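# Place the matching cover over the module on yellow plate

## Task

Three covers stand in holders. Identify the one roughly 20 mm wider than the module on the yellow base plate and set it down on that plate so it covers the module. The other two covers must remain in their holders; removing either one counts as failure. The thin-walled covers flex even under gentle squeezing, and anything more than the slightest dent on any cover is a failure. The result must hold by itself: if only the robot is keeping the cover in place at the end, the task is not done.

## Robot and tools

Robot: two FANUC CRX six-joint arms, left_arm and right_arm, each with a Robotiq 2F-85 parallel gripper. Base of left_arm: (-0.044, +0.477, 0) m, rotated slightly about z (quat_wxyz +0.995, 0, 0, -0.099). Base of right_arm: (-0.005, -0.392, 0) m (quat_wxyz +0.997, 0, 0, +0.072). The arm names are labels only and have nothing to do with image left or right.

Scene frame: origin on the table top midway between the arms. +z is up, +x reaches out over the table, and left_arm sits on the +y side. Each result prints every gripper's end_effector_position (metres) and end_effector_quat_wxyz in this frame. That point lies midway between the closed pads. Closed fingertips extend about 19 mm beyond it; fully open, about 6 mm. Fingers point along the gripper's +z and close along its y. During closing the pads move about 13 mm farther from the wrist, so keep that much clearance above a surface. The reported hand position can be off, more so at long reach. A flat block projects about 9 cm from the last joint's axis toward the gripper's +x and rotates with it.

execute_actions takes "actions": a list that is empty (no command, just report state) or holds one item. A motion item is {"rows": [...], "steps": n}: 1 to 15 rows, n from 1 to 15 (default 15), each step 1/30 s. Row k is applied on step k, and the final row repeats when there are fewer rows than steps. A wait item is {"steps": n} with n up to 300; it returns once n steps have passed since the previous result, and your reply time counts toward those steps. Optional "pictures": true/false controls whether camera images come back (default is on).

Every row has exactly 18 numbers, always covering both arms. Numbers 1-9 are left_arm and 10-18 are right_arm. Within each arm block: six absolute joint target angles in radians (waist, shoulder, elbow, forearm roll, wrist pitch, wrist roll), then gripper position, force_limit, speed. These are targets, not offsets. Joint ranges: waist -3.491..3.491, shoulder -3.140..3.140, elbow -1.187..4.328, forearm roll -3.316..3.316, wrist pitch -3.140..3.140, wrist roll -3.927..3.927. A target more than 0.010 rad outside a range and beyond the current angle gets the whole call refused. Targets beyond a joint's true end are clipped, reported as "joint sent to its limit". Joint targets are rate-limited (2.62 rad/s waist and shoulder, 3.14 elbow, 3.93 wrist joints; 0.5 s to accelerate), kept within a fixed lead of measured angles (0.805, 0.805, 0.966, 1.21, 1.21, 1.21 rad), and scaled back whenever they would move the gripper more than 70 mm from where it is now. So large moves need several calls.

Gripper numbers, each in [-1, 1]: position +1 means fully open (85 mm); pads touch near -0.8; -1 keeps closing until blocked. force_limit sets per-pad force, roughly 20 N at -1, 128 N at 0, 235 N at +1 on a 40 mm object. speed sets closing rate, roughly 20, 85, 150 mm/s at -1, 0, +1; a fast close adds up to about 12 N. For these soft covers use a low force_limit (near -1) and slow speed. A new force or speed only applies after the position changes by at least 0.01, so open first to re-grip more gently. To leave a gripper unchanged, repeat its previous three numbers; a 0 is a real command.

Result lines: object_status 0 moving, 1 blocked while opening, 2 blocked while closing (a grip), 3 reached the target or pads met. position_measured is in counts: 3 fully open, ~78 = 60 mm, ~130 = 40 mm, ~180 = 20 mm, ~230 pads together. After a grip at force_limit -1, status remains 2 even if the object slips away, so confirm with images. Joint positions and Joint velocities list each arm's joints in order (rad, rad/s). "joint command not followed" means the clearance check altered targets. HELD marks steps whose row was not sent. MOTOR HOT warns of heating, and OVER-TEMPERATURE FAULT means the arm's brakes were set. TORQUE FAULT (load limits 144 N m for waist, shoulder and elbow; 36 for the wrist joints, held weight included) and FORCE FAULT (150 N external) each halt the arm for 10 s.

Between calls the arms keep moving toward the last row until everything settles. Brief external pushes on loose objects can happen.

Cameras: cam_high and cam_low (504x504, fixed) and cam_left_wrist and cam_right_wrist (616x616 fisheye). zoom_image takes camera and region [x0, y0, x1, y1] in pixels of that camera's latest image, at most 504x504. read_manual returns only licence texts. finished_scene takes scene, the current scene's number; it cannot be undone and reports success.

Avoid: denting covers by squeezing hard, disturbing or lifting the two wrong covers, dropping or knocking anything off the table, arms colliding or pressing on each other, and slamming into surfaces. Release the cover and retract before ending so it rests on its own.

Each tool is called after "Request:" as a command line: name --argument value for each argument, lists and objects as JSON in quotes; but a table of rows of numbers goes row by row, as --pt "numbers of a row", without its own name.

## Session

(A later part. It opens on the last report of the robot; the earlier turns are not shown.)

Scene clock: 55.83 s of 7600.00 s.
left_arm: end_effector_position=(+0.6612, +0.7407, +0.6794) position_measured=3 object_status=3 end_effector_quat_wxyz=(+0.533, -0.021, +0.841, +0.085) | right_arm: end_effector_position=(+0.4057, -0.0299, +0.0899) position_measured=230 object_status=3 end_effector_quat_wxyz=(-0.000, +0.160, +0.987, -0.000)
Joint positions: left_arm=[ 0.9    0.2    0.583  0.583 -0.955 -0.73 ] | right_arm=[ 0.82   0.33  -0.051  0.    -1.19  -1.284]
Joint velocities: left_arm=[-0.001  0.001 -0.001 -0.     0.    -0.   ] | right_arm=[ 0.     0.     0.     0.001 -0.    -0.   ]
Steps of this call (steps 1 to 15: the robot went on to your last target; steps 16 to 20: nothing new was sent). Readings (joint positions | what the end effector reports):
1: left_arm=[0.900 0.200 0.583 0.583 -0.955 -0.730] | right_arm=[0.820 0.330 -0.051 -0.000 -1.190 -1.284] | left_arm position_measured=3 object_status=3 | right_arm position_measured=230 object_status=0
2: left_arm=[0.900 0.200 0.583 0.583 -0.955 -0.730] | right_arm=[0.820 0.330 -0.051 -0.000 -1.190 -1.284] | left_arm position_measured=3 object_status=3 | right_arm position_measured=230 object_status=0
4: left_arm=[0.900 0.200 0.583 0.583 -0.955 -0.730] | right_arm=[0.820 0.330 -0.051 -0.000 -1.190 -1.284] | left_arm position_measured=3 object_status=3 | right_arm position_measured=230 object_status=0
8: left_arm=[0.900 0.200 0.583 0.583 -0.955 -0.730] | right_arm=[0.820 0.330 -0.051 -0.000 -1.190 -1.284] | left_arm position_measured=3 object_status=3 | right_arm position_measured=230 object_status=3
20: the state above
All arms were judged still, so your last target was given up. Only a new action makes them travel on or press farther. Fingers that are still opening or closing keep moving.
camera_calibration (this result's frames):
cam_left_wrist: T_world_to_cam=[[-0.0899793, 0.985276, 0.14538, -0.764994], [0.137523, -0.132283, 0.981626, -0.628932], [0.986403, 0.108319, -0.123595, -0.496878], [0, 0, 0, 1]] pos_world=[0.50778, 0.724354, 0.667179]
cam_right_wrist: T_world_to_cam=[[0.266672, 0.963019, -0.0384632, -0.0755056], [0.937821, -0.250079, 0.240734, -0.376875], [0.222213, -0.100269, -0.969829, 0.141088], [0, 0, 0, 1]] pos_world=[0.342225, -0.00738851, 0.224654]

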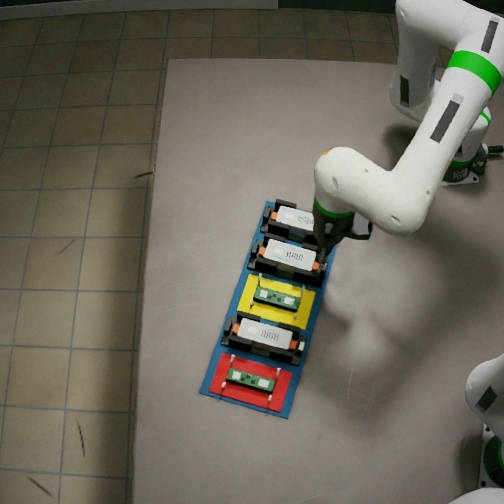

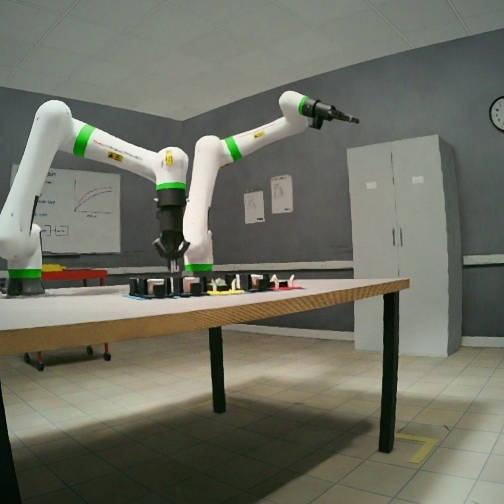

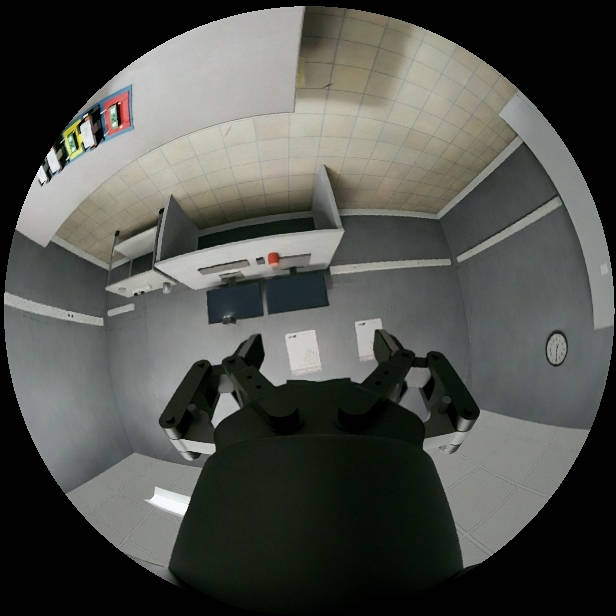

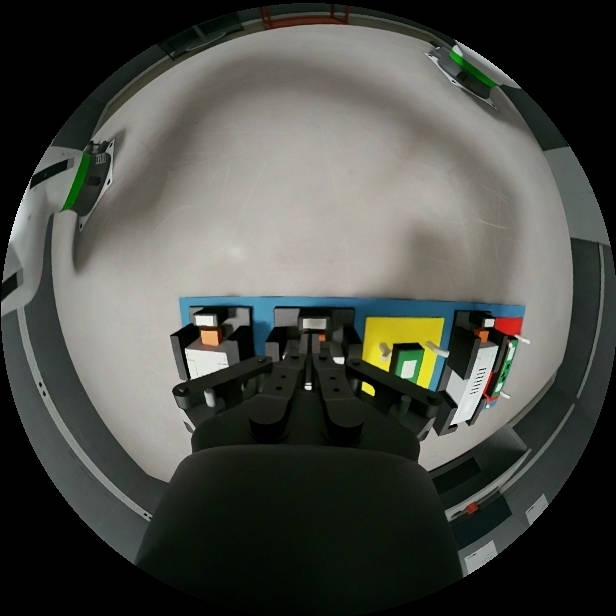

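Request:
execute_actions --actions '[{"rows":[[0.9,0.2,0.583,0.583,-0.955,-0.73,1,0,0,0.8237,0.3542,-0.0818,0,-1.1348,-1.2877,-1,-1,1]],"steps":12}]'

Request:
zoom_image --camera "cam_high" --region '[260,200,380,300]'

Request:
zoom_image --camera "cam_low" --region '[130,250,230,305]'

Scene clock: 57.90 s of 7600.00 s.
left_arm: end_effector_position=(+0.6612, +0.7407, +0.6794) position_measured=3 object_status=3 end_effector_quat_wxyz=(+0.533, -0.021, +0.841, +0.085) | right_arm: end_effector_position=(+0.4044, -0.0282, +0.0649) position_measured=230 object_status=3 end_effector_quat_wxyz=(+0.000, +0.160, +0.987, +0.000)
Joint positions: left_arm=[ 0.9    0.2    0.583  0.583 -0.955 -0.73 ] | right_arm=[ 0.824  0.354 -0.082  0.    -1.135 -1.288]
Joint velocities: left_arm=[ 0.001  0.001 -0.001  0.    -0.001 -0.   ] | right_arm=[-0.     0.001 -0.    -0.    -0.    -0.   ]
Steps of this call (steps 1 to 50: nothing new was sent; steps 51 to 62: all 12 steps of this action). Readings (joint positions | what the end effector reports):
51: left_arm=[0.900 0.200 0.583 0.583 -0.955 -0.730] | right_arm=[0.820 0.330 -0.052 0.000 -1.189 -1.284] | left_arm position_measured=3 object_status=3 | right_arm position_measured=230 object_status=3
52: left_arm=[0.900 0.200 0.583 0.583 -0.955 -0.730] | right_arm=[0.820 0.332 -0.056 0.000 -1.182 -1.284] | left_arm position_measured=3 object_status=3 | right_arm position_measured=230 object_status=3
54: left_arm=[0.900 0.200 0.583 0.583 -0.955 -0.730] | right_arm=[0.823 0.347 -0.073 0.000 -1.151 -1.287] | left_arm position_measured=3 object_status=3 | right_arm position_measured=230 object_status=3
58: left_arm=[0.900 0.200 0.583 0.583 -0.955 -0.730] | right_arm=[0.824 0.354 -0.082 0.000 -1.135 -1.288] | left_arm position_measured=3 object_status=3 | right_arm position_measured=230 object_status=3
62: the state above
camera_calibration (this result's frames):
cam_left_wrist: T_world_to_cam=[[-0.0899791, 0.985276, 0.14538, -0.764994], [0.137523, -0.132283, 0.981626, -0.628932], [0.986403, 0.108319, -0.123595, -0.496878], [0, 0, 0, 1]] pos_world=[0.50778, 0.724354, 0.667179]
cam_right_wrist: T_world_to_cam=[[0.266657, 0.963029, -0.0383418, -0.0777659], [0.937793, -0.250081, 0.240839, -0.369134], [0.222346, -0.100178, -0.969808, 0.117235], [0, 0, 0, 1]] pos_world=[0.340841, -0.00567812, 0.199615]

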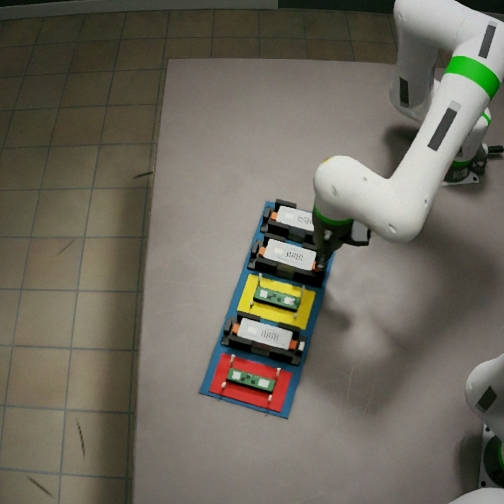

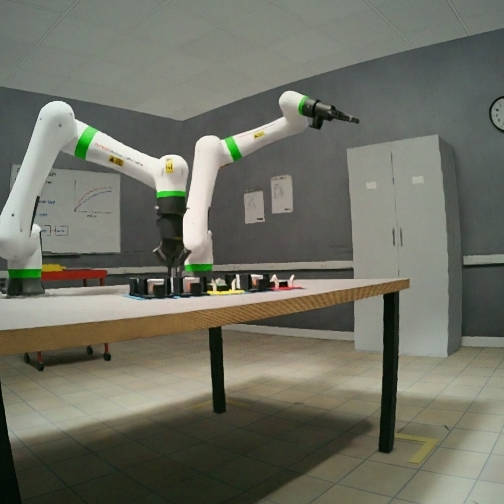

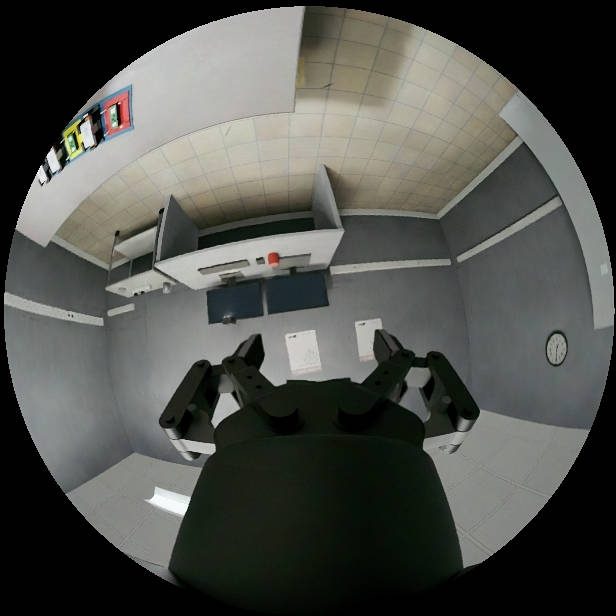

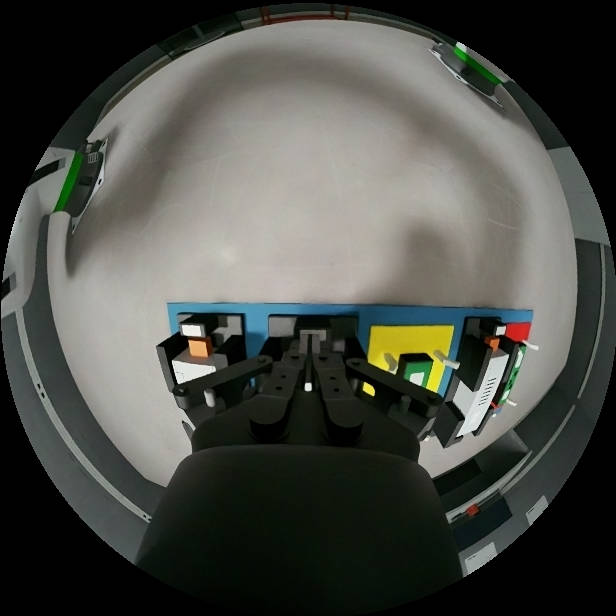

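Region (260, 200, 380, 300) of cam_high's 504x504 image, scaled by 4.200, with more detail than that image has.

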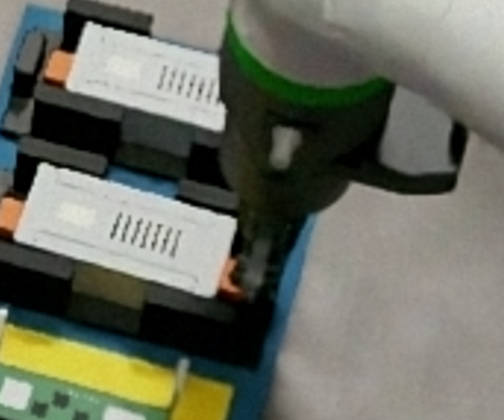

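Region (130, 250, 230, 305) of cam_low's 504x504 image, scaled by 5.040, with more detail than that image has; it fills the top 277 rows of this view, and the rest is white.

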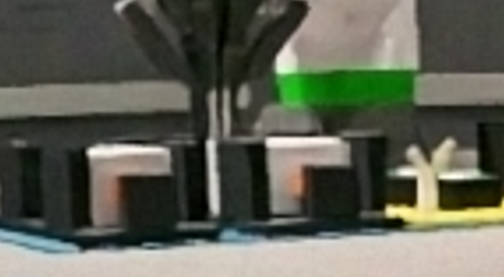

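Lower 1 cm in gentle steps.

Request:
execute_actions --actions '[{"rows":[[0.9,0.2,0.583,0.583,-0.955,-0.73,1,0,0,0.8237,0.359,-0.088,0,-1.1238,-1.2877,-1,-1,1],[0.9,0.2,0.583,0.583,-0.955,-0.73,1,0,0,0.8237,0.359,-0.088,0,-1.1238,-1.2877,-1,-1,1],[0.9,0.2,0.583,0.583,-0.955,-0.73,1,0,0,0.8237,0.359,-0.088,0,-1.1238,-1.2877,-1,-1,1],[0.9,0.2,0.583,0.583,-0.955,-0.73,1,0,0,0.8237,0.359,-0.088,0,-1.1238,-1.2877,-1,-1,1],[0.9,0.2,0.583,0.583,-0.955,-0.73,1,0,0,0.8237,0.364,-0.094,0,-1.1128,-1.2877,-1,-1,1]],"steps":12}]'

Request:
zoom_image --camera "cam_high" --region '[260,200,380,300]'

Request:
zoom_image --camera "cam_right_wrist" --region '[240,280,380,400]'

Scene clock: 69.63 s of 7600.00 s.
left_arm: end_effector_position=(+0.6612, +0.7407, +0.6794) position_measured=3 object_status=3 end_effector_quat_wxyz=(+0.533, -0.021, +0.841, +0.085) | right_arm: end_effector_position=(+0.4043, -0.0283, +0.0618) position_measured=230 object_status=3 end_effector_quat_wxyz=(+0.000, +0.160, +0.987, +0.000)
Joint positions: left_arm=[ 0.9    0.2    0.583  0.583 -0.955 -0.73 ] | right_arm=[ 0.824  0.357 -0.086  0.    -1.128 -1.288]
Joint velocities: left_arm=[-0.    -0.     0.     0.    -0.001 -0.   ] | right_arm=[-0.001 -0.    -0.     0.001  0.     0.   ]
FORCE FAULT: contact force on the right arm reached its limit, and that arm stopped for 10 seconds. The contact can be on any part of that arm, not only on its tool. That arm's remaining commands of this call were not run. That arm holds still and accepts commands again. Move the arm away from the contact; if what it grips holds it there, let go first. Pushing or pulling that hard again can fault the arm again.
The stop of the right arm began at step 52 of this call (marked STOPPED below). From that step on that arm followed nothing that you had sent. 9 of its steps, steps kept back included, did not run and will not run. Nothing is kept back now, and the robot has no last target.
Steps of this call (steps 1 to 15: the robot went on to your last target; steps 16 to 48: nothing new was sent; steps 49 to 60: all 12 steps of this action; steps 61 to 352: the stop continued). Readings (joint positions | what the end effector reports):
49: left_arm=[0.900 0.200 0.583 0.583 -0.955 -0.730] | right_arm=[0.824 0.355 -0.082 -0.000 -1.134 -1.288] | left_arm position_measured=3 object_status=3 | right_arm position_measured=230 object_status=3
50: left_arm=[0.900 0.200 0.583 0.583 -0.955 -0.730] | right_arm=[0.824 0.356 -0.085 -0.000 -1.130 -1.288] | left_arm position_measured=3 object_status=3 | right_arm position_measured=230 object_status=3
52: left_arm=[0.900 0.200 0.583 0.583 -0.955 -0.730] | right_arm=[0.824 0.357 -0.086 0.000 -1.128 -1.288] | left_arm position_measured=3 object_status=3 | right_arm position_measured=230 object_status=3 STOPPED (the right arm)
56: left_arm=[0.900 0.200 0.583 0.583 -0.955 -0.730] | right_arm=[0.824 0.357 -0.086 0.000 -1.128 -1.288] | left_arm position_measured=3 object_status=3 | right_arm position_measured=230 object_status=3
352: the state above
camera_calibration (this result's frames):
cam_left_wrist: T_world_to_cam=[[-0.0899791, 0.985276, 0.14538, -0.764994], [0.137523, -0.132282, 0.981626, -0.628932], [0.986403, 0.108319, -0.123595, -0.496877], [0, 0, 0, 1]] pos_world=[0.50778, 0.724354, 0.667179]
cam_right_wrist: T_world_to_cam=[[0.266651, 0.963038, -0.0381348, -0.0778419], [0.93777, -0.250116, 0.240891, -0.368363], [0.222449, -0.0999956, -0.969803, 0.114263], [0, 0, 0, 1]] pos_world=[0.340779, -0.00574294, 0.19658]

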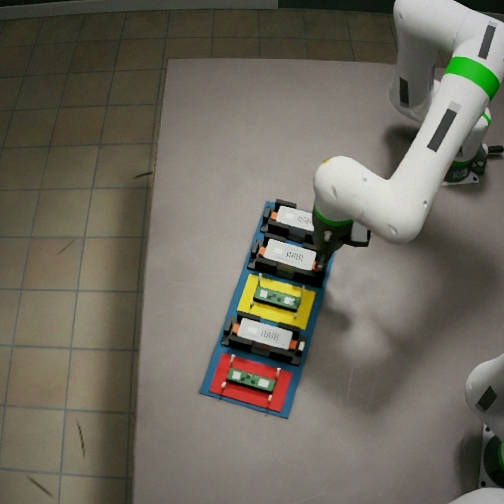

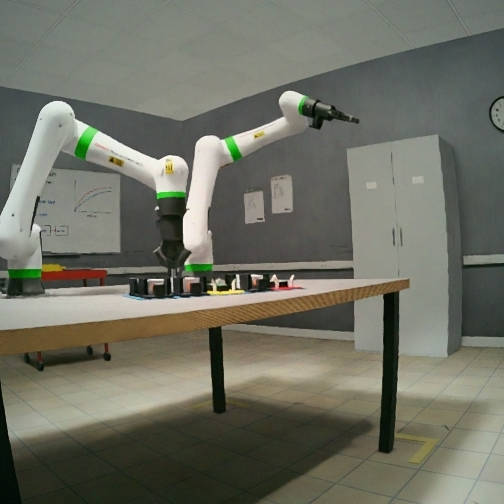

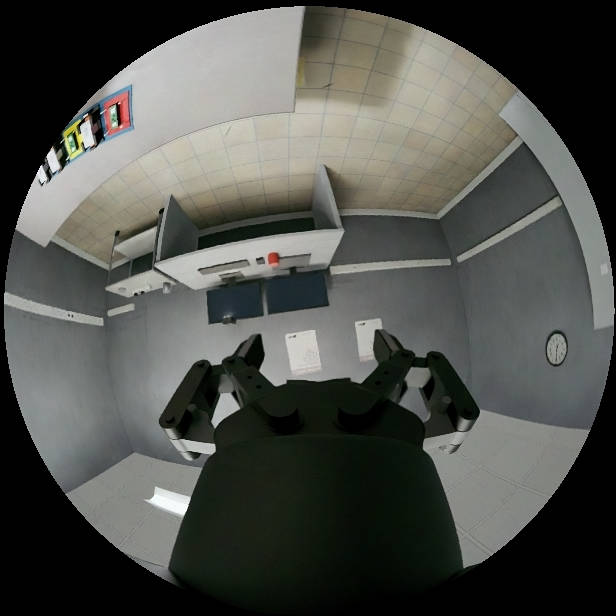

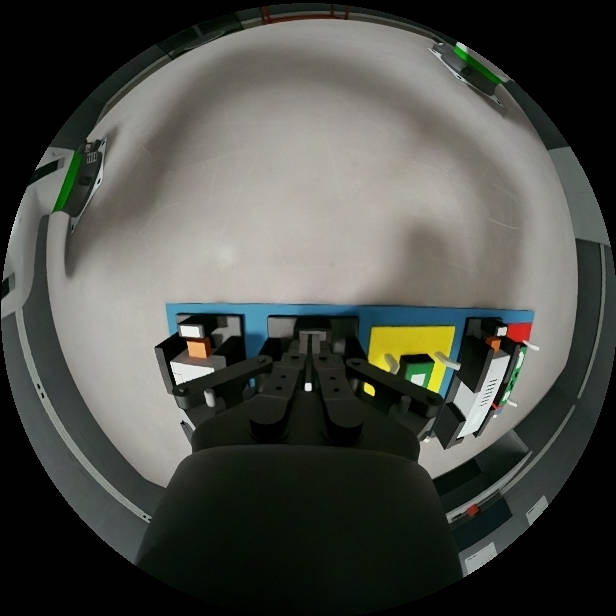

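Region (260, 200, 380, 300) of cam_high's 504x504 image, scaled by 4.200, with more detail than that image has.

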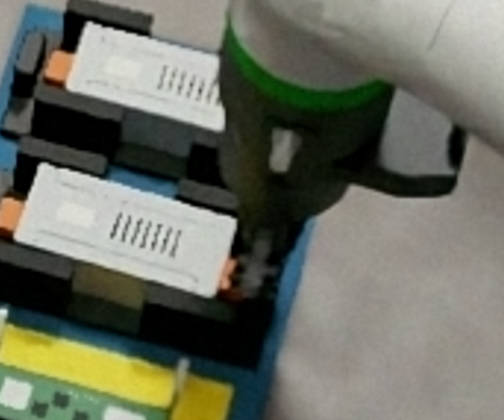

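Region (240, 280, 380, 400) of cam_right_wrist's 616x616 image, scaled by 3.600, with more detail than that image has; it fills the top 432 rows of this view, and the rest is white.

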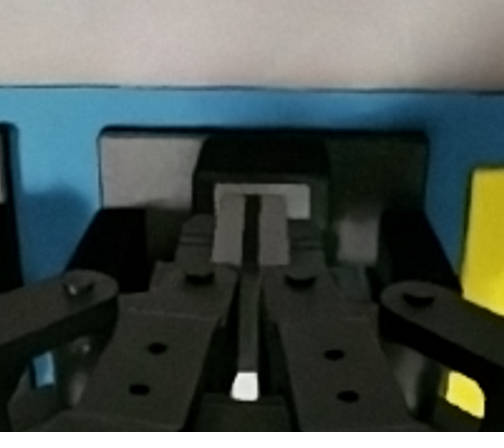

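Request:
execute_actions --actions '[{"rows":[[0.9,0.2,0.583,0.583,-0.955,-0.73,1,0,0,0.8197,0.3296,-0.0513,0,-1.1899,-1.2837,0.5,-1,1]],"steps":12}]' --pictures false

Request:
execute_actions --actions '[{"rows":[[0.9,0.2,0.583,0.583,-0.955,-0.73,1,0,0,0.74,0.38,0.06,0,-1.25,-1.2,0.5,-1,1],[0.9,0.2,0.583,0.583,-0.955,-0.73,1,0,0,0.74,0.38,0.06,0,-1.25,-1.2,0.5,-1,1],[0.9,0.2,0.583,0.583,-0.955,-0.73,1,0,0,0.74,0.38,0.06,0,-1.25,-1.2,0.5,-1,1],[0.9,0.2,0.583,0.583,-0.955,-0.73,1,0,0,0.74,0.38,0.06,0,-1.25,-1.2,0.5,-1,1],[0.9,0.2,0.583,0.583,-0.955,-0.73,1,0,0,0.681,0.4392,0.1243,0,-1.2559,-1.145,0.5,-1,1]],"steps":15}]' --pictures false

Request:
execute_actions --actions '[{"steps":10}]' --pictures false

Request:
execute_actions --actions '[{"rows":[[0.9,0.2,0.583,0.583,-0.955,-0.73,1,0,0,0.681,0.482,0.063,0,-1.152,-1.145,0.5,-1,1]],"steps":15}]' --pictures false

Request:
execute_actions --actions '[{"rows":[[0.9,0.2,0.583,0.583,-0.955,-0.73,1,0,0,0.681,0.482,0.063,0,-1.152,-1.145,-1,-0.6,-1]],"steps":15}]' --pictures false

Request:
execute_actions --actions '[{"steps":30}]'

Scene clock: 72.37 s of 7600.00 s.
left_arm: end_effector_position=(+0.6612, +0.7407, +0.6794) position_measured=3 object_status=3 end_effector_quat_wxyz=(+0.533, -0.021, +0.841, +0.085) | right_arm: end_effector_position=(+0.4057, -0.0299, +0.0899) position_measured=106 object_status=0 end_effector_quat_wxyz=(-0.000, +0.160, +0.987, -0.000)
Joint positions: left_arm=[ 0.9    0.2    0.583  0.583 -0.955 -0.73 ] | right_arm=[ 0.82   0.33  -0.051  0.    -1.19  -1.284]
Joint velocities: left_arm=[ 0.001 -0.     0.001 -0.001 -0.     0.   ] | right_arm=[-0.     0.     0.001  0.    -0.     0.001]
Steps of this call (steps 1 to 70: nothing new was sent; steps 71 to 82: all 12 steps of this action). Readings (joint positions | what the end effector reports):
71: left_arm=[0.900 0.200 0.583 0.583 -0.955 -0.730] | right_arm=[0.824 0.357 -0.085 0.000 -1.129 -1.288] | left_arm position_measured=3 object_status=3 | right_arm position_measured=230 object_status=0
72: left_arm=[0.900 0.200 0.583 0.583 -0.955 -0.730] | right_arm=[0.823 0.354 -0.082 -0.000 -1.136 -1.288] | left_arm position_measured=3 object_status=3 | right_arm position_measured=228 object_status=0
74: left_arm=[0.900 0.200 0.583 0.583 -0.955 -0.730] | right_arm=[0.821 0.339 -0.063 -0.000 -1.169 -1.285] | left_arm position_measured=3 object_status=3 | right_arm position_measured=209 object_status=0
78: left_arm=[0.900 0.200 0.583 0.583 -0.955 -0.730] | right_arm=[0.820 0.330 -0.052 0.000 -1.190 -1.284] | left_arm position_measured=3 object_status=3 | right_arm position_measured=159 object_status=0
82: the state above

Scene clock: 72.87 s of 7600.00 s.
left_arm: end_effector_position=(+0.6612, +0.7407, +0.6794) position_measured=3 object_status=3 end_effector_quat_wxyz=(+0.533, -0.021, +0.841, +0.085) | right_arm: end_effector_position=(+0.4866, -0.0524, +0.0998) position_measured=66 object_status=3 end_effector_quat_wxyz=(+0.000, +0.159, +0.987, +0.000)
Joint positions: left_arm=[ 0.9    0.2    0.583  0.583 -0.955 -0.73 ] | right_arm=[ 0.681  0.439  0.124  0.    -1.256 -1.145]
Joint velocities: left_arm=[-0.    -0.     0.002  0.     0.001 -0.   ] | right_arm=[-0.001 -0.     0.002  0.     0.     0.001]
Steps of this call (steps 1 to 15: all 15 steps of this action). Readings (joint positions | what the end effector reports):
1: left_arm=[0.900 0.200 0.583 0.583 -0.955 -0.730] | right_arm=[0.819 0.330 -0.051 0.000 -1.190 -1.283] | left_arm position_measured=3 object_status=3 | right_arm position_measured=93 object_status=0
2: left_arm=[0.900 0.200 0.583 0.583 -0.955 -0.730] | right_arm=[0.815 0.333 -0.045 0.000 -1.193 -1.279] | left_arm position_measured=3 object_status=3 | right_arm position_measured=81 object_status=0
4: left_arm=[0.900 0.200 0.583 0.583 -0.955 -0.730] | right_arm=[0.792 0.348 -0.013 0.000 -1.211 -1.255] | left_arm position_measured=3 object_status=3 | right_arm position_measured=70 object_status=0
8: left_arm=[0.900 0.200 0.583 0.583 -0.955 -0.730] | right_arm=[0.711 0.410 0.089 0.000 -1.250 -1.174] | left_arm position_measured=3 object_status=3 | right_arm position_measured=67 object_status=0
15: the state above

Scene clock: 73.20 s of 7600.00 s.
left_arm: end_effector_position=(+0.6612, +0.7407, +0.6794) position_measured=3 object_status=3 end_effector_quat_wxyz=(+0.533, -0.021, +0.841, +0.085) | right_arm: end_effector_position=(+0.4867, -0.0525, +0.0997) position_measured=66 object_status=3 end_effector_quat_wxyz=(+0.000, +0.160, +0.987, -0.000)
Joint positions: left_arm=[ 0.9    0.2    0.583  0.583 -0.955 -0.73 ] | right_arm=[ 0.681  0.439  0.124  0.    -1.256 -1.145]
Joint velocities: left_arm=[ 0.001 -0.     0.001  0.001  0.    -0.   ] | right_arm=[ 0.     0.    -0.    -0.001  0.     0.001]
Steps of this call (steps 1 to 10: the robot went on to your last target). Readings (joint positions | what the end effector reports):
1: left_arm=[0.900 0.200 0.583 0.583 -0.955 -0.730] | right_arm=[0.681 0.439 0.124 0.000 -1.256 -1.145] | left_arm position_measured=3 object_status=3 | right_arm position_measured=66 object_status=3
2: left_arm=[0.900 0.200 0.583 0.583 -0.955 -0.730] | right_arm=[0.681 0.439 0.124 0.000 -1.256 -1.145] | left_arm position_measured=3 object_status=3 | right_arm position_measured=66 object_status=3
4: left_arm=[0.900 0.200 0.583 0.583 -0.955 -0.730] | right_arm=[0.681 0.439 0.124 0.000 -1.256 -1.145] | left_arm position_measured=3 object_status=3 | right_arm position_measured=66 object_status=3
8: left_arm=[0.900 0.200 0.583 0.583 -0.955 -0.730] | right_arm=[0.681 0.439 0.124 0.000 -1.256 -1.145] | left_arm position_measured=3 object_status=3 | right_arm position_measured=66 object_status=3
10: the state above

Scene clock: 73.70 s of 7600.00 s.
left_arm: end_effector_position=(+0.6612, +0.7407, +0.6794) position_measured=3 object_status=3 end_effector_quat_wxyz=(+0.533, -0.021, +0.841, +0.085) | right_arm: end_effector_position=(+0.4865, -0.0528, +0.0501) position_measured=66 object_status=3 end_effector_quat_wxyz=(-0.000, +0.160, +0.987, -0.000)
Joint positions: left_arm=[ 0.9    0.2    0.583  0.583 -0.955 -0.73 ] | right_arm=[ 0.681  0.482  0.063 -0.    -1.152 -1.145]
Joint velocities: left_arm=[-0.001 -0.     0.001  0.001 -0.    -0.   ] | right_arm=[ 0.    -0.001 -0.     0.     0.    -0.001]
Steps of this call (steps 1 to 15: all 15 steps of this action). Readings (joint positions | what the end effector reports):
1: left_arm=[0.900 0.200 0.583 0.583 -0.955 -0.730] | right_arm=[0.681 0.440 0.124 0.000 -1.255 -1.145] | left_arm position_measured=3 object_status=3 | right_arm position_measured=66 object_status=3
2: left_arm=[0.900 0.200 0.583 0.583 -0.955 -0.730] | right_arm=[0.681 0.442 0.120 0.000 -1.248 -1.145] | left_arm position_measured=3 object_status=3 | right_arm position_measured=66 object_status=3
4: left_arm=[0.900 0.200 0.583 0.583 -0.955 -0.730] | right_arm=[0.681 0.458 0.096 0.000 -1.208 -1.145] | left_arm position_measured=3 object_status=3 | right_arm position_measured=66 object_status=3
8: left_arm=[0.900 0.200 0.583 0.583 -0.955 -0.730] | right_arm=[0.681 0.482 0.064 -0.000 -1.153 -1.145] | left_arm position_measured=3 object_status=3 | right_arm position_measured=66 object_status=3
15: the state above

Scene clock: 74.20 s of 7600.00 s.
left_arm: end_effector_position=(+0.6612, +0.7407, +0.6794) position_measured=3 object_status=3 end_effector_quat_wxyz=(+0.533, -0.021, +0.841, +0.085) | right_arm: end_effector_position=(+0.4865, -0.0528, +0.0502) position_measured=88 object_status=0 end_effector_quat_wxyz=(-0.000, +0.160, +0.987, -0.000)
Joint positions: left_arm=[ 0.9    0.2    0.583  0.583 -0.955 -0.73 ] | right_arm=[ 0.681  0.482  0.063  0.    -1.152 -1.145]
Joint velocities: left_arm=[-0.     0.    -0.     0.001  0.     0.   ] | right_arm=[-0.001 -0.    -0.001  0.     0.     0.001]
Steps of this call (steps 1 to 15: all 15 steps of this action). Readings (joint positions | what the end effector reports):
1: left_arm=[0.900 0.200 0.583 0.583 -0.955 -0.730] | right_arm=[0.681 0.482 0.063 -0.000 -1.152 -1.145] | left_arm position_measured=3 object_status=3 | right_arm position_measured=66 object_status=0
2: left_arm=[0.900 0.200 0.583 0.583 -0.955 -0.730] | right_arm=[0.681 0.482 0.063 -0.000 -1.152 -1.145] | left_arm position_measured=3 object_status=3 | right_arm position_measured=67 object_status=0
4: left_arm=[0.900 0.200 0.583 0.583 -0.955 -0.730] | right_arm=[0.681 0.482 0.063 -0.000 -1.152 -1.145] | left_arm position_measured=3 object_status=3 | right_arm position_measured=69 object_status=0
8: left_arm=[0.900 0.200 0.583 0.583 -0.955 -0.730] | right_arm=[0.681 0.482 0.063 -0.000 -1.152 -1.145] | left_arm position_measured=3 object_status=3 | right_arm position_measured=76 object_status=0
15: the state above

Scene clock: 75.20 s of 7600.00 s.
left_arm: end_effector_position=(+0.6612, +0.7407, +0.6794) position_measured=3 object_status=3 end_effector_quat_wxyz=(+0.533, -0.021, +0.841, +0.085) | right_arm: end_effector_position=(+0.4865, -0.0528, +0.0502) position_measured=109 object_status=2 end_effector_quat_wxyz=(-0.000, +0.160, +0.987, -0.000)
Joint positions: left_arm=[ 0.9    0.2    0.583  0.583 -0.955 -0.73 ] | right_arm=[ 0.681  0.482  0.063  0.    -1.152 -1.145]
Joint velocities: left_arm=[ 0.001  0.     0.002  0.001 -0.001  0.   ] | right_arm=[ 0.     0.     0.    -0.    -0.     0.002]
Steps of this call (steps 1 to 15: the robot went on to your last target; steps 16 to 30: nothing new was sent). Readings (joint positions | what the end effector reports):
1: left_arm=[0.900 0.200 0.583 0.583 -0.955 -0.730] | right_arm=[0.681 0.482 0.063 0.000 -1.152 -1.145] | left_arm position_measured=3 object_status=3 | right_arm position_measured=90 object_status=0
2: left_arm=[0.900 0.200 0.583 0.583 -0.955 -0.730] | right_arm=[0.681 0.482 0.063 0.000 -1.152 -1.145] | left_arm position_measured=3 object_status=3 | right_arm position_measured=92 object_status=0
4: left_arm=[0.900 0.200 0.583 0.583 -0.955 -0.730] | right_arm=[0.681 0.482 0.063 0.000 -1.152 -1.145] | left_arm position_measured=3 object_status=3 | right_arm position_measured=95 object_status=0
8: left_arm=[0.900 0.200 0.583 0.583 -0.955 -0.730] | right_arm=[0.681 0.482 0.063 0.000 -1.152 -1.145] | left_arm position_measured=3 object_status=3 | right_arm position_measured=101 object_status=0
30: the state above
All arms were judged still, so your last target was given up. Only a new action makes them travel on or press farther. Fingers that are still opening or closing keep moving.
camera_calibration (this result's frames):
cam_left_wrist: T_world_to_cam=[[-0.089979, 0.985276, 0.14538, -0.764994], [0.137523, -0.132283, 0.981626, -0.628932], [0.986403, 0.108319, -0.123595, -0.496877], [0, 0, 0, 1]] pos_world=[0.50778, 0.724354, 0.667179]
cam_right_wrist: T_world_to_cam=[[0.266645, 0.963022, -0.0385761, -0.0765398], [0.937833, -0.250027, 0.24074, -0.448785], [0.222193, -0.10037, -0.969823, 0.0823929], [0, 0, 0, 1]] pos_world=[0.422987, -0.0302292, 0.184994]

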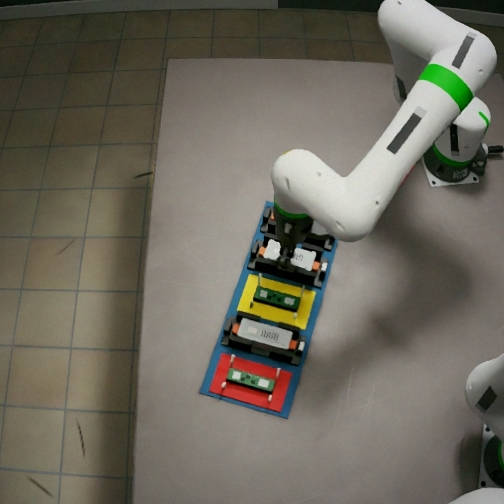

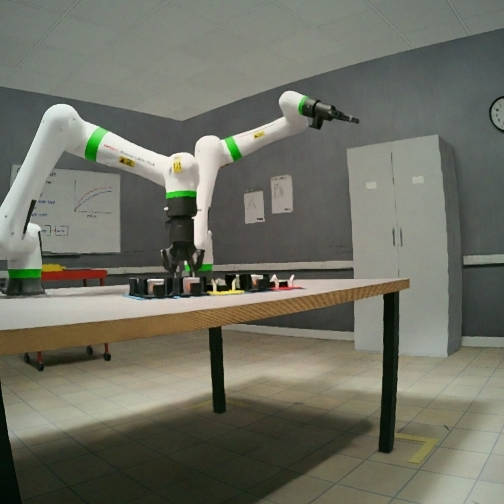

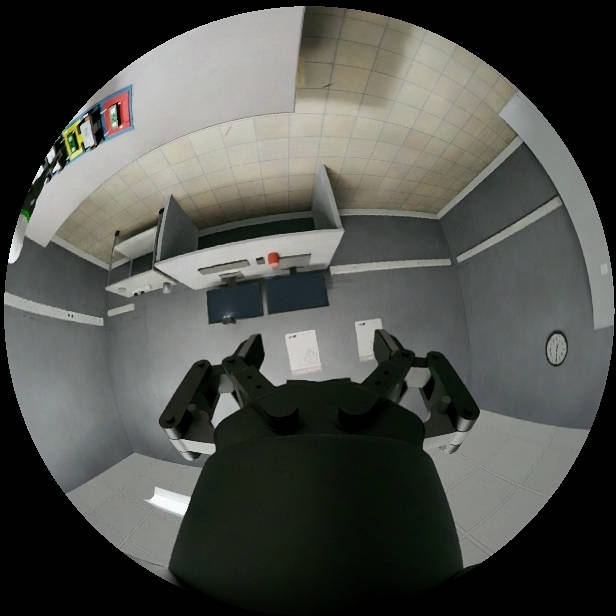

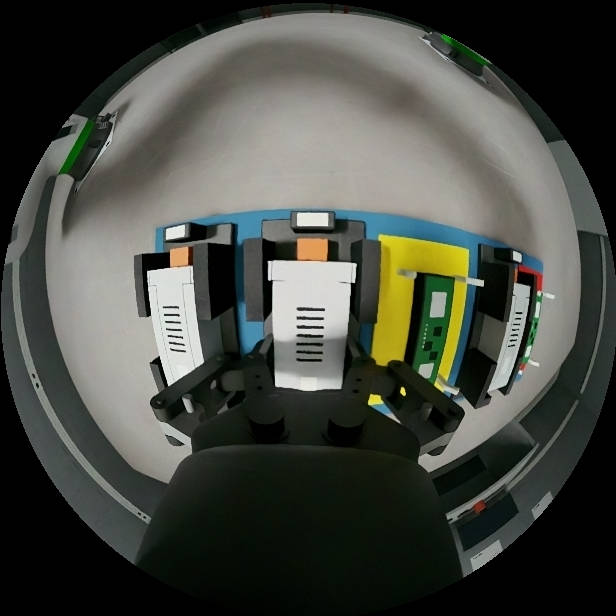

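Request:
execute_actions --actions '[{"rows":[[0.9,0.2,0.583,0.583,-0.955,-0.73,1,0,0,0.681,0.481,0.0642,0,-1.154,-1.145,-1,-0.6,-1],[0.9,0.2,0.583,0.583,-0.955,-0.73,1,0,0,0.681,0.481,0.0642,0,-1.154,-1.145,-1,-0.6,-1],[0.9,0.2,0.583,0.583,-0.955,-0.73,1,0,0,0.681,0.48,0.0654,0,-1.156,-1.145,-1,-0.6,-1],[0.9,0.2,0.583,0.583,-0.955,-0.73,1,0,0,0.681,0.48,0.0654,0,-1.156,-1.145,-1,-0.6,-1],[0.9,0.2,0.583,0.583,-0.955,-0.73,1,0,0,0.681,0.479,0.0666,0,-1.158,-1.145,-1,-0.6,-1],[0.9,0.2,0.583,0.583,-0.955,-0.73,1,0,0,0.681,0.479,0.0666,0,-1.158,-1.145,-1,-0.6,-1],[0.9,0.2,0.583,0.583,-0.955,-0.73,1,0,0,0.681,0.478,0.0678,0,-1.1605,-1.145,-1,-0.6,-1],[0.9,0.2,0.583,0.583,-0.955,-0.73,1,0,0,0.681,0.478,0.0678,0,-1.1605,-1.145,-1,-0.6,-1],[0.9,0.2,0.583,0.583,-0.955,-0.73,1,0,0,0.681,0.477,0.069,0,-1.163,-1.145,-1,-0.6,-1],[0.9,0.2,0.583,0.583,-0.955,-0.73,1,0,0,0.681,0.477,0.069,0,-1.163,-1.145,-1,-0.6,-1],[0.9,0.2,0.583,0.583,-0.955,-0.73,1,0,0,0.681,0.476,0.07,0,-1.165,-1.145,-1,-0.6,-1]],"steps":15}]'

Request:
zoom_image --camera "cam_right_wrist" --region '[200,200,420,400]'

Scene clock: 77.37 s of 7600.00 s.
left_arm: end_effector_position=(+0.6612, +0.7407, +0.6794) position_measured=3 object_status=3 end_effector_quat_wxyz=(+0.533, -0.021, +0.841, +0.085) | right_arm: end_effector_position=(+0.4865, -0.0527, +0.0563) position_measured=110 object_status=2 end_effector_quat_wxyz=(-0.000, +0.160, +0.987, -0.000)
Joint positions: left_arm=[ 0.9    0.2    0.583  0.583 -0.955 -0.73 ] | right_arm=[ 0.681  0.476  0.07  -0.    -1.165 -1.145]
Joint velocities: left_arm=[ 0.    -0.001 -0.    -0.001 -0.001 -0.   ] | right_arm=[ 0.    -0.001  0.001  0.    -0.003  0.001]
Steps of this call (steps 1 to 50: nothing new was sent; steps 51 to 65: all 15 steps of this action). Readings (joint positions | what the end effector reports):
51: left_arm=[0.900 0.200 0.583 0.583 -0.955 -0.730] | right_arm=[0.681 0.482 0.063 -0.000 -1.152 -1.145] | left_arm position_measured=3 object_status=3 | right_arm position_measured=109 object_status=2
52: left_arm=[0.900 0.200 0.583 0.583 -0.955 -0.730] | right_arm=[0.681 0.482 0.064 -0.000 -1.153 -1.145] | left_arm position_measured=3 object_status=3 | right_arm position_measured=109 object_status=2
54: left_arm=[0.900 0.200 0.583 0.583 -0.955 -0.730] | right_arm=[0.681 0.481 0.065 -0.000 -1.155 -1.145] | left_arm position_measured=3 object_status=3 | right_arm position_measured=110 object_status=2
58: left_arm=[0.900 0.200 0.583 0.583 -0.955 -0.730] | right_arm=[0.681 0.479 0.067 -0.000 -1.159 -1.145] | left_arm position_measured=3 object_status=3 | right_arm position_measured=110 object_status=2
65: the state above
camera_calibration (this result's frames):
cam_left_wrist: T_world_to_cam=[[-0.0899792, 0.985276, 0.14538, -0.764994], [0.137523, -0.132283, 0.981626, -0.628932], [0.986403, 0.108319, -0.123595, -0.496878], [0, 0, 0, 1]] pos_world=[0.50778, 0.724354, 0.667179]
cam_right_wrist: T_world_to_cam=[[0.266682, 0.963008, -0.0386835, -0.0763689], [0.937868, -0.250057, 0.240572, -0.450244], [0.221999, -0.100436, -0.96986, 0.0883761], [0, 0, 0, 1]] pos_world=[0.423017, -0.0301665, 0.191074]

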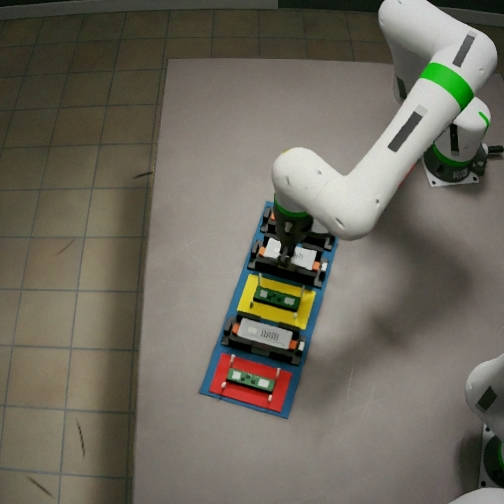

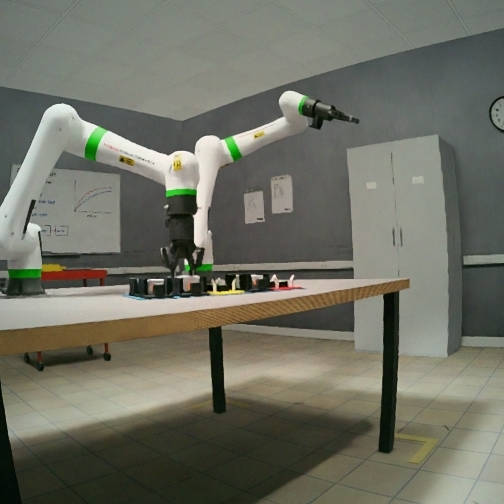

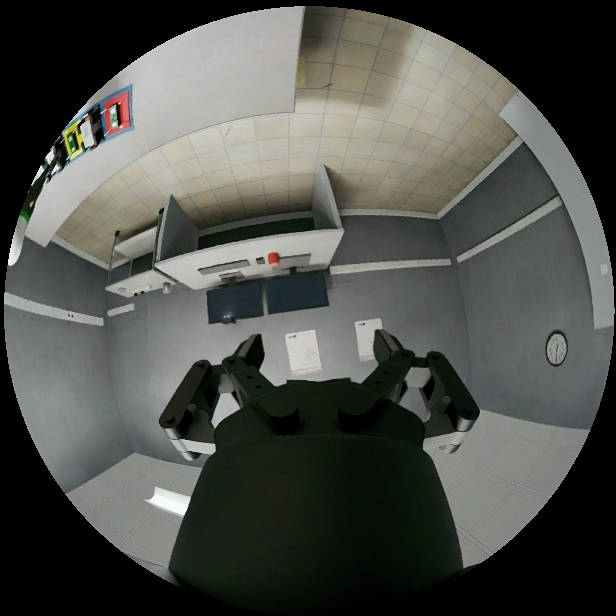

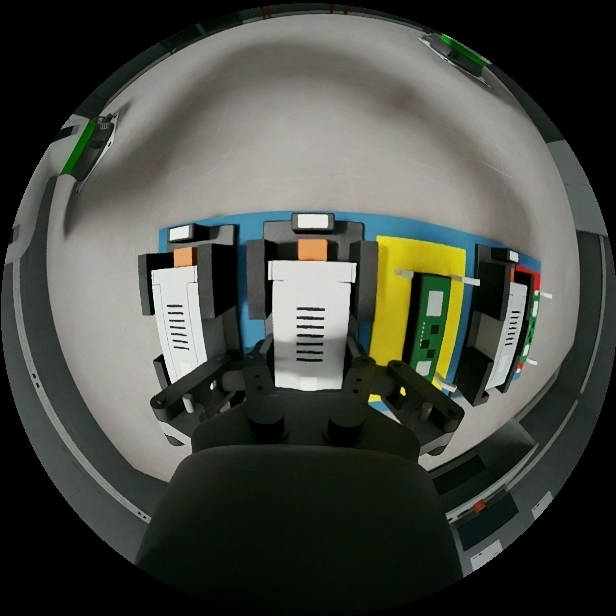

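Region (200, 200, 420, 400) of cam_right_wrist's 616x616 image, scaled by 2.291, with more detail than that image has; it fills the top 458 rows of this view, and the rest is white.

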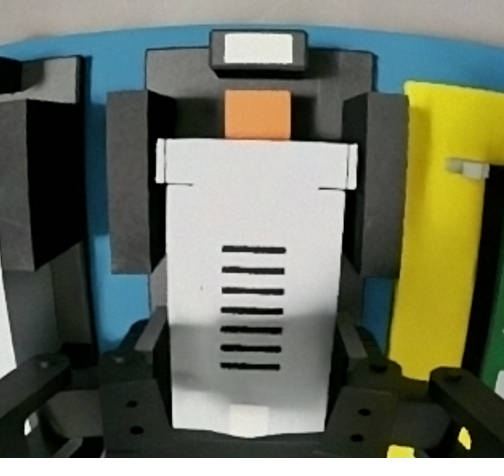

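Request:
execute_actions --actions '[{"rows":[[0.9,0.2,0.583,0.583,-0.955,-0.73,1,0,0,0.681,0.476,0.07,0,-1.165,-1.145,0.5,-1,1],[0.9,0.2,0.583,0.583,-0.955,-0.73,1,0,0,0.681,0.476,0.07,0,-1.165,-1.145,0.5,-1,1],[0.9,0.2,0.583,0.583,-0.955,-0.73,1,0,0,0.681,0.476,0.07,0,-1.165,-1.145,0.5,-1,1],[0.9,0.2,0.583,0.583,-0.955,-0.73,1,0,0,0.681,0.476,0.07,0,-1.165,-1.145,0.5,-1,1],[0.9,0.2,0.583,0.583,-0.955,-0.73,1,0,0,0.681,0.476,0.07,0,-1.165,-1.145,0.5,-1,1],[0.9,0.2,0.583,0.583,-0.955,-0.73,1,0,0,0.681,0.4238,0.1512,0,-1.2982,-1.145,0.5,-1,1]],"steps":15}]'

Request:
zoom_image --camera "cam_high" --region '[270,310,330,370]'

Request:
zoom_image --camera "cam_left_wrist" --region '[20,80,150,200]'

Scene clock: 79.27 s of 7600.00 s.
left_arm: end_effector_position=(+0.6612, +0.7407, +0.6794) position_measured=3 object_status=3 end_effector_quat_wxyz=(+0.533, -0.021, +0.841, +0.085) | right_arm: end_effector_position=(+0.4864, -0.0529, +0.1198) position_measured=66 object_status=0 end_effector_quat_wxyz=(+0.000, +0.160, +0.987, +0.000)
Joint positions: left_arm=[ 0.9    0.2    0.583  0.583 -0.955 -0.73 ] | right_arm=[ 0.681  0.424  0.151  0.    -1.298 -1.145]
Joint velocities: left_arm=[-0.     0.    -0.    -0.    -0.001  0.   ] | right_arm=[ 0.     0.002  0.002  0.    -0.007  0.001]
Steps of this call (steps 1 to 15: the robot went on to your last target; steps 16 to 42: nothing new was sent; steps 43 to 57: all 15 steps of this action). Readings (joint positions | what the end effector reports):
43: left_arm=[0.900 0.200 0.583 0.583 -0.955 -0.730] | right_arm=[0.681 0.476 0.070 0.000 -1.165 -1.145] | left_arm position_measured=3 object_status=3 | right_arm position_measured=110 object_status=0
44: left_arm=[0.900 0.200 0.583 0.583 -0.955 -0.730] | right_arm=[0.681 0.476 0.070 0.000 -1.165 -1.145] | left_arm position_measured=3 object_status=3 | right_arm position_measured=108 object_status=0
46: left_arm=[0.900 0.200 0.583 0.583 -0.955 -0.730] | right_arm=[0.681 0.476 0.070 0.000 -1.165 -1.145] | left_arm position_measured=3 object_status=3 | right_arm position_measured=89 object_status=0
50: left_arm=[0.900 0.200 0.583 0.583 -0.955 -0.730] | right_arm=[0.681 0.467 0.084 0.000 -1.189 -1.145] | left_arm position_measured=3 object_status=3 | right_arm position_measured=68 object_status=0
57: the state above
camera_calibration (this result's frames):
cam_left_wrist: T_world_to_cam=[[-0.089979, 0.985276, 0.14538, -0.764994], [0.137523, -0.132283, 0.981626, -0.628932], [0.986403, 0.108319, -0.123595, -0.496877], [0, 0, 0, 1]] pos_world=[0.50778, 0.724354, 0.667179]
cam_right_wrist: T_world_to_cam=[[0.266634, 0.963032, -0.03841, -0.0737356], [0.937805, -0.250044, 0.240833, -0.465434], [0.222326, -0.100235, -0.969806, 0.149761], [0, 0, 0, 1]] pos_world=[0.422851, -0.0303576, 0.254499]

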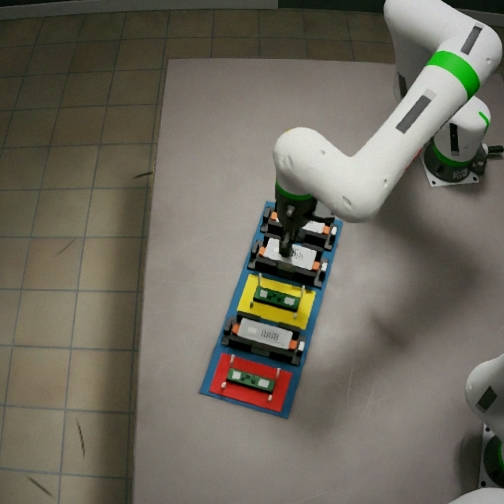

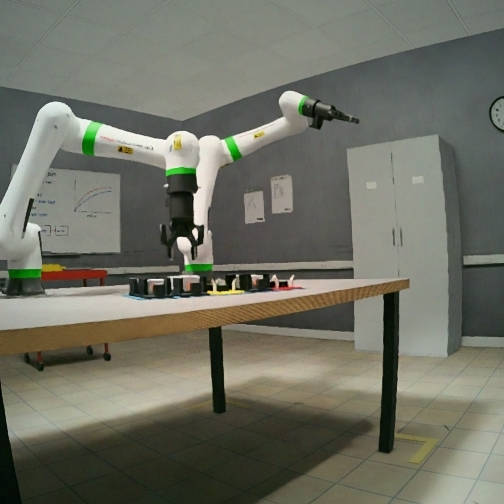

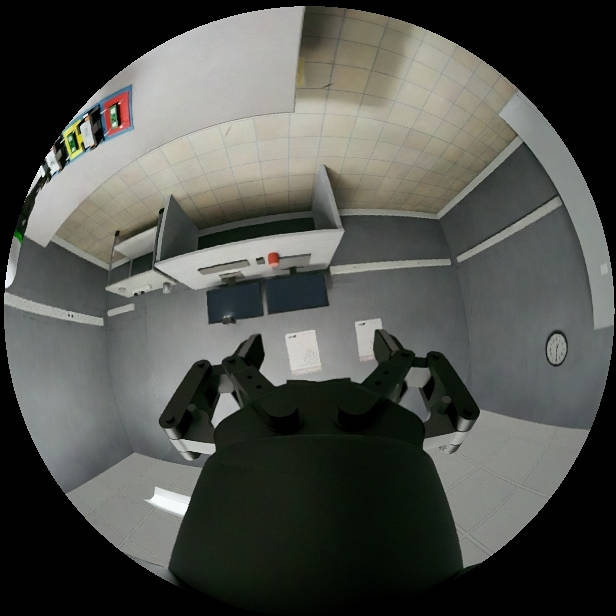

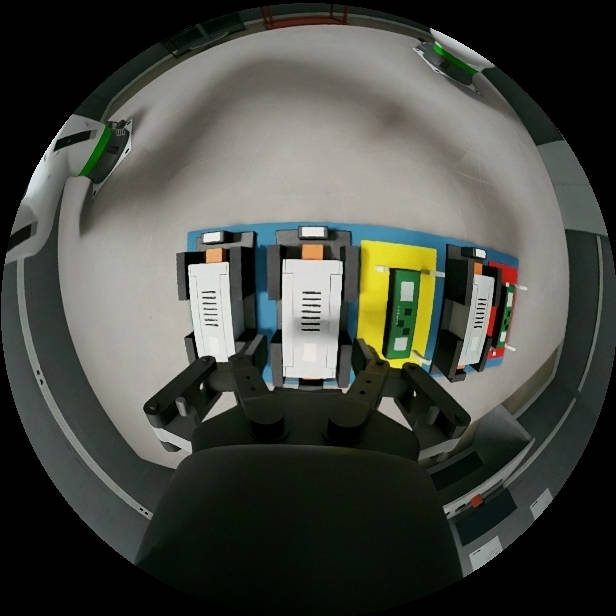

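Region (270, 310, 330, 370) of cam_high's 504x504 image, scaled by 8.400, with more detail than that image has.

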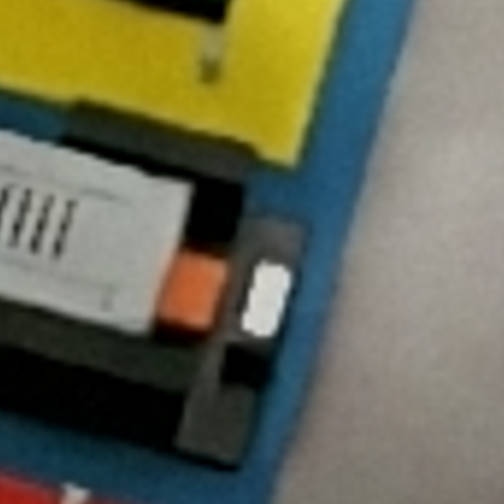

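Region (20, 80, 150, 200) of cam_left_wrist's 616x616 image, scaled by 3.877, with more detail than that image has; it fills the top 465 rows of this view, and the rest is white.

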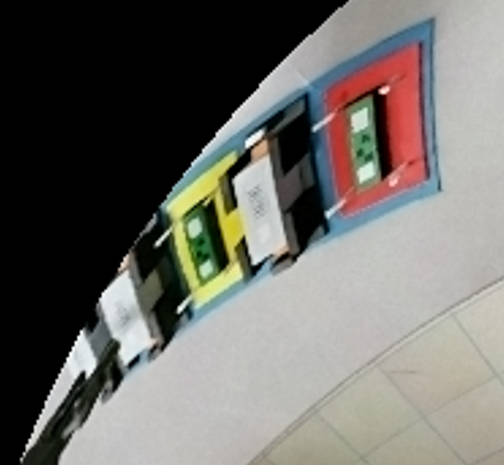

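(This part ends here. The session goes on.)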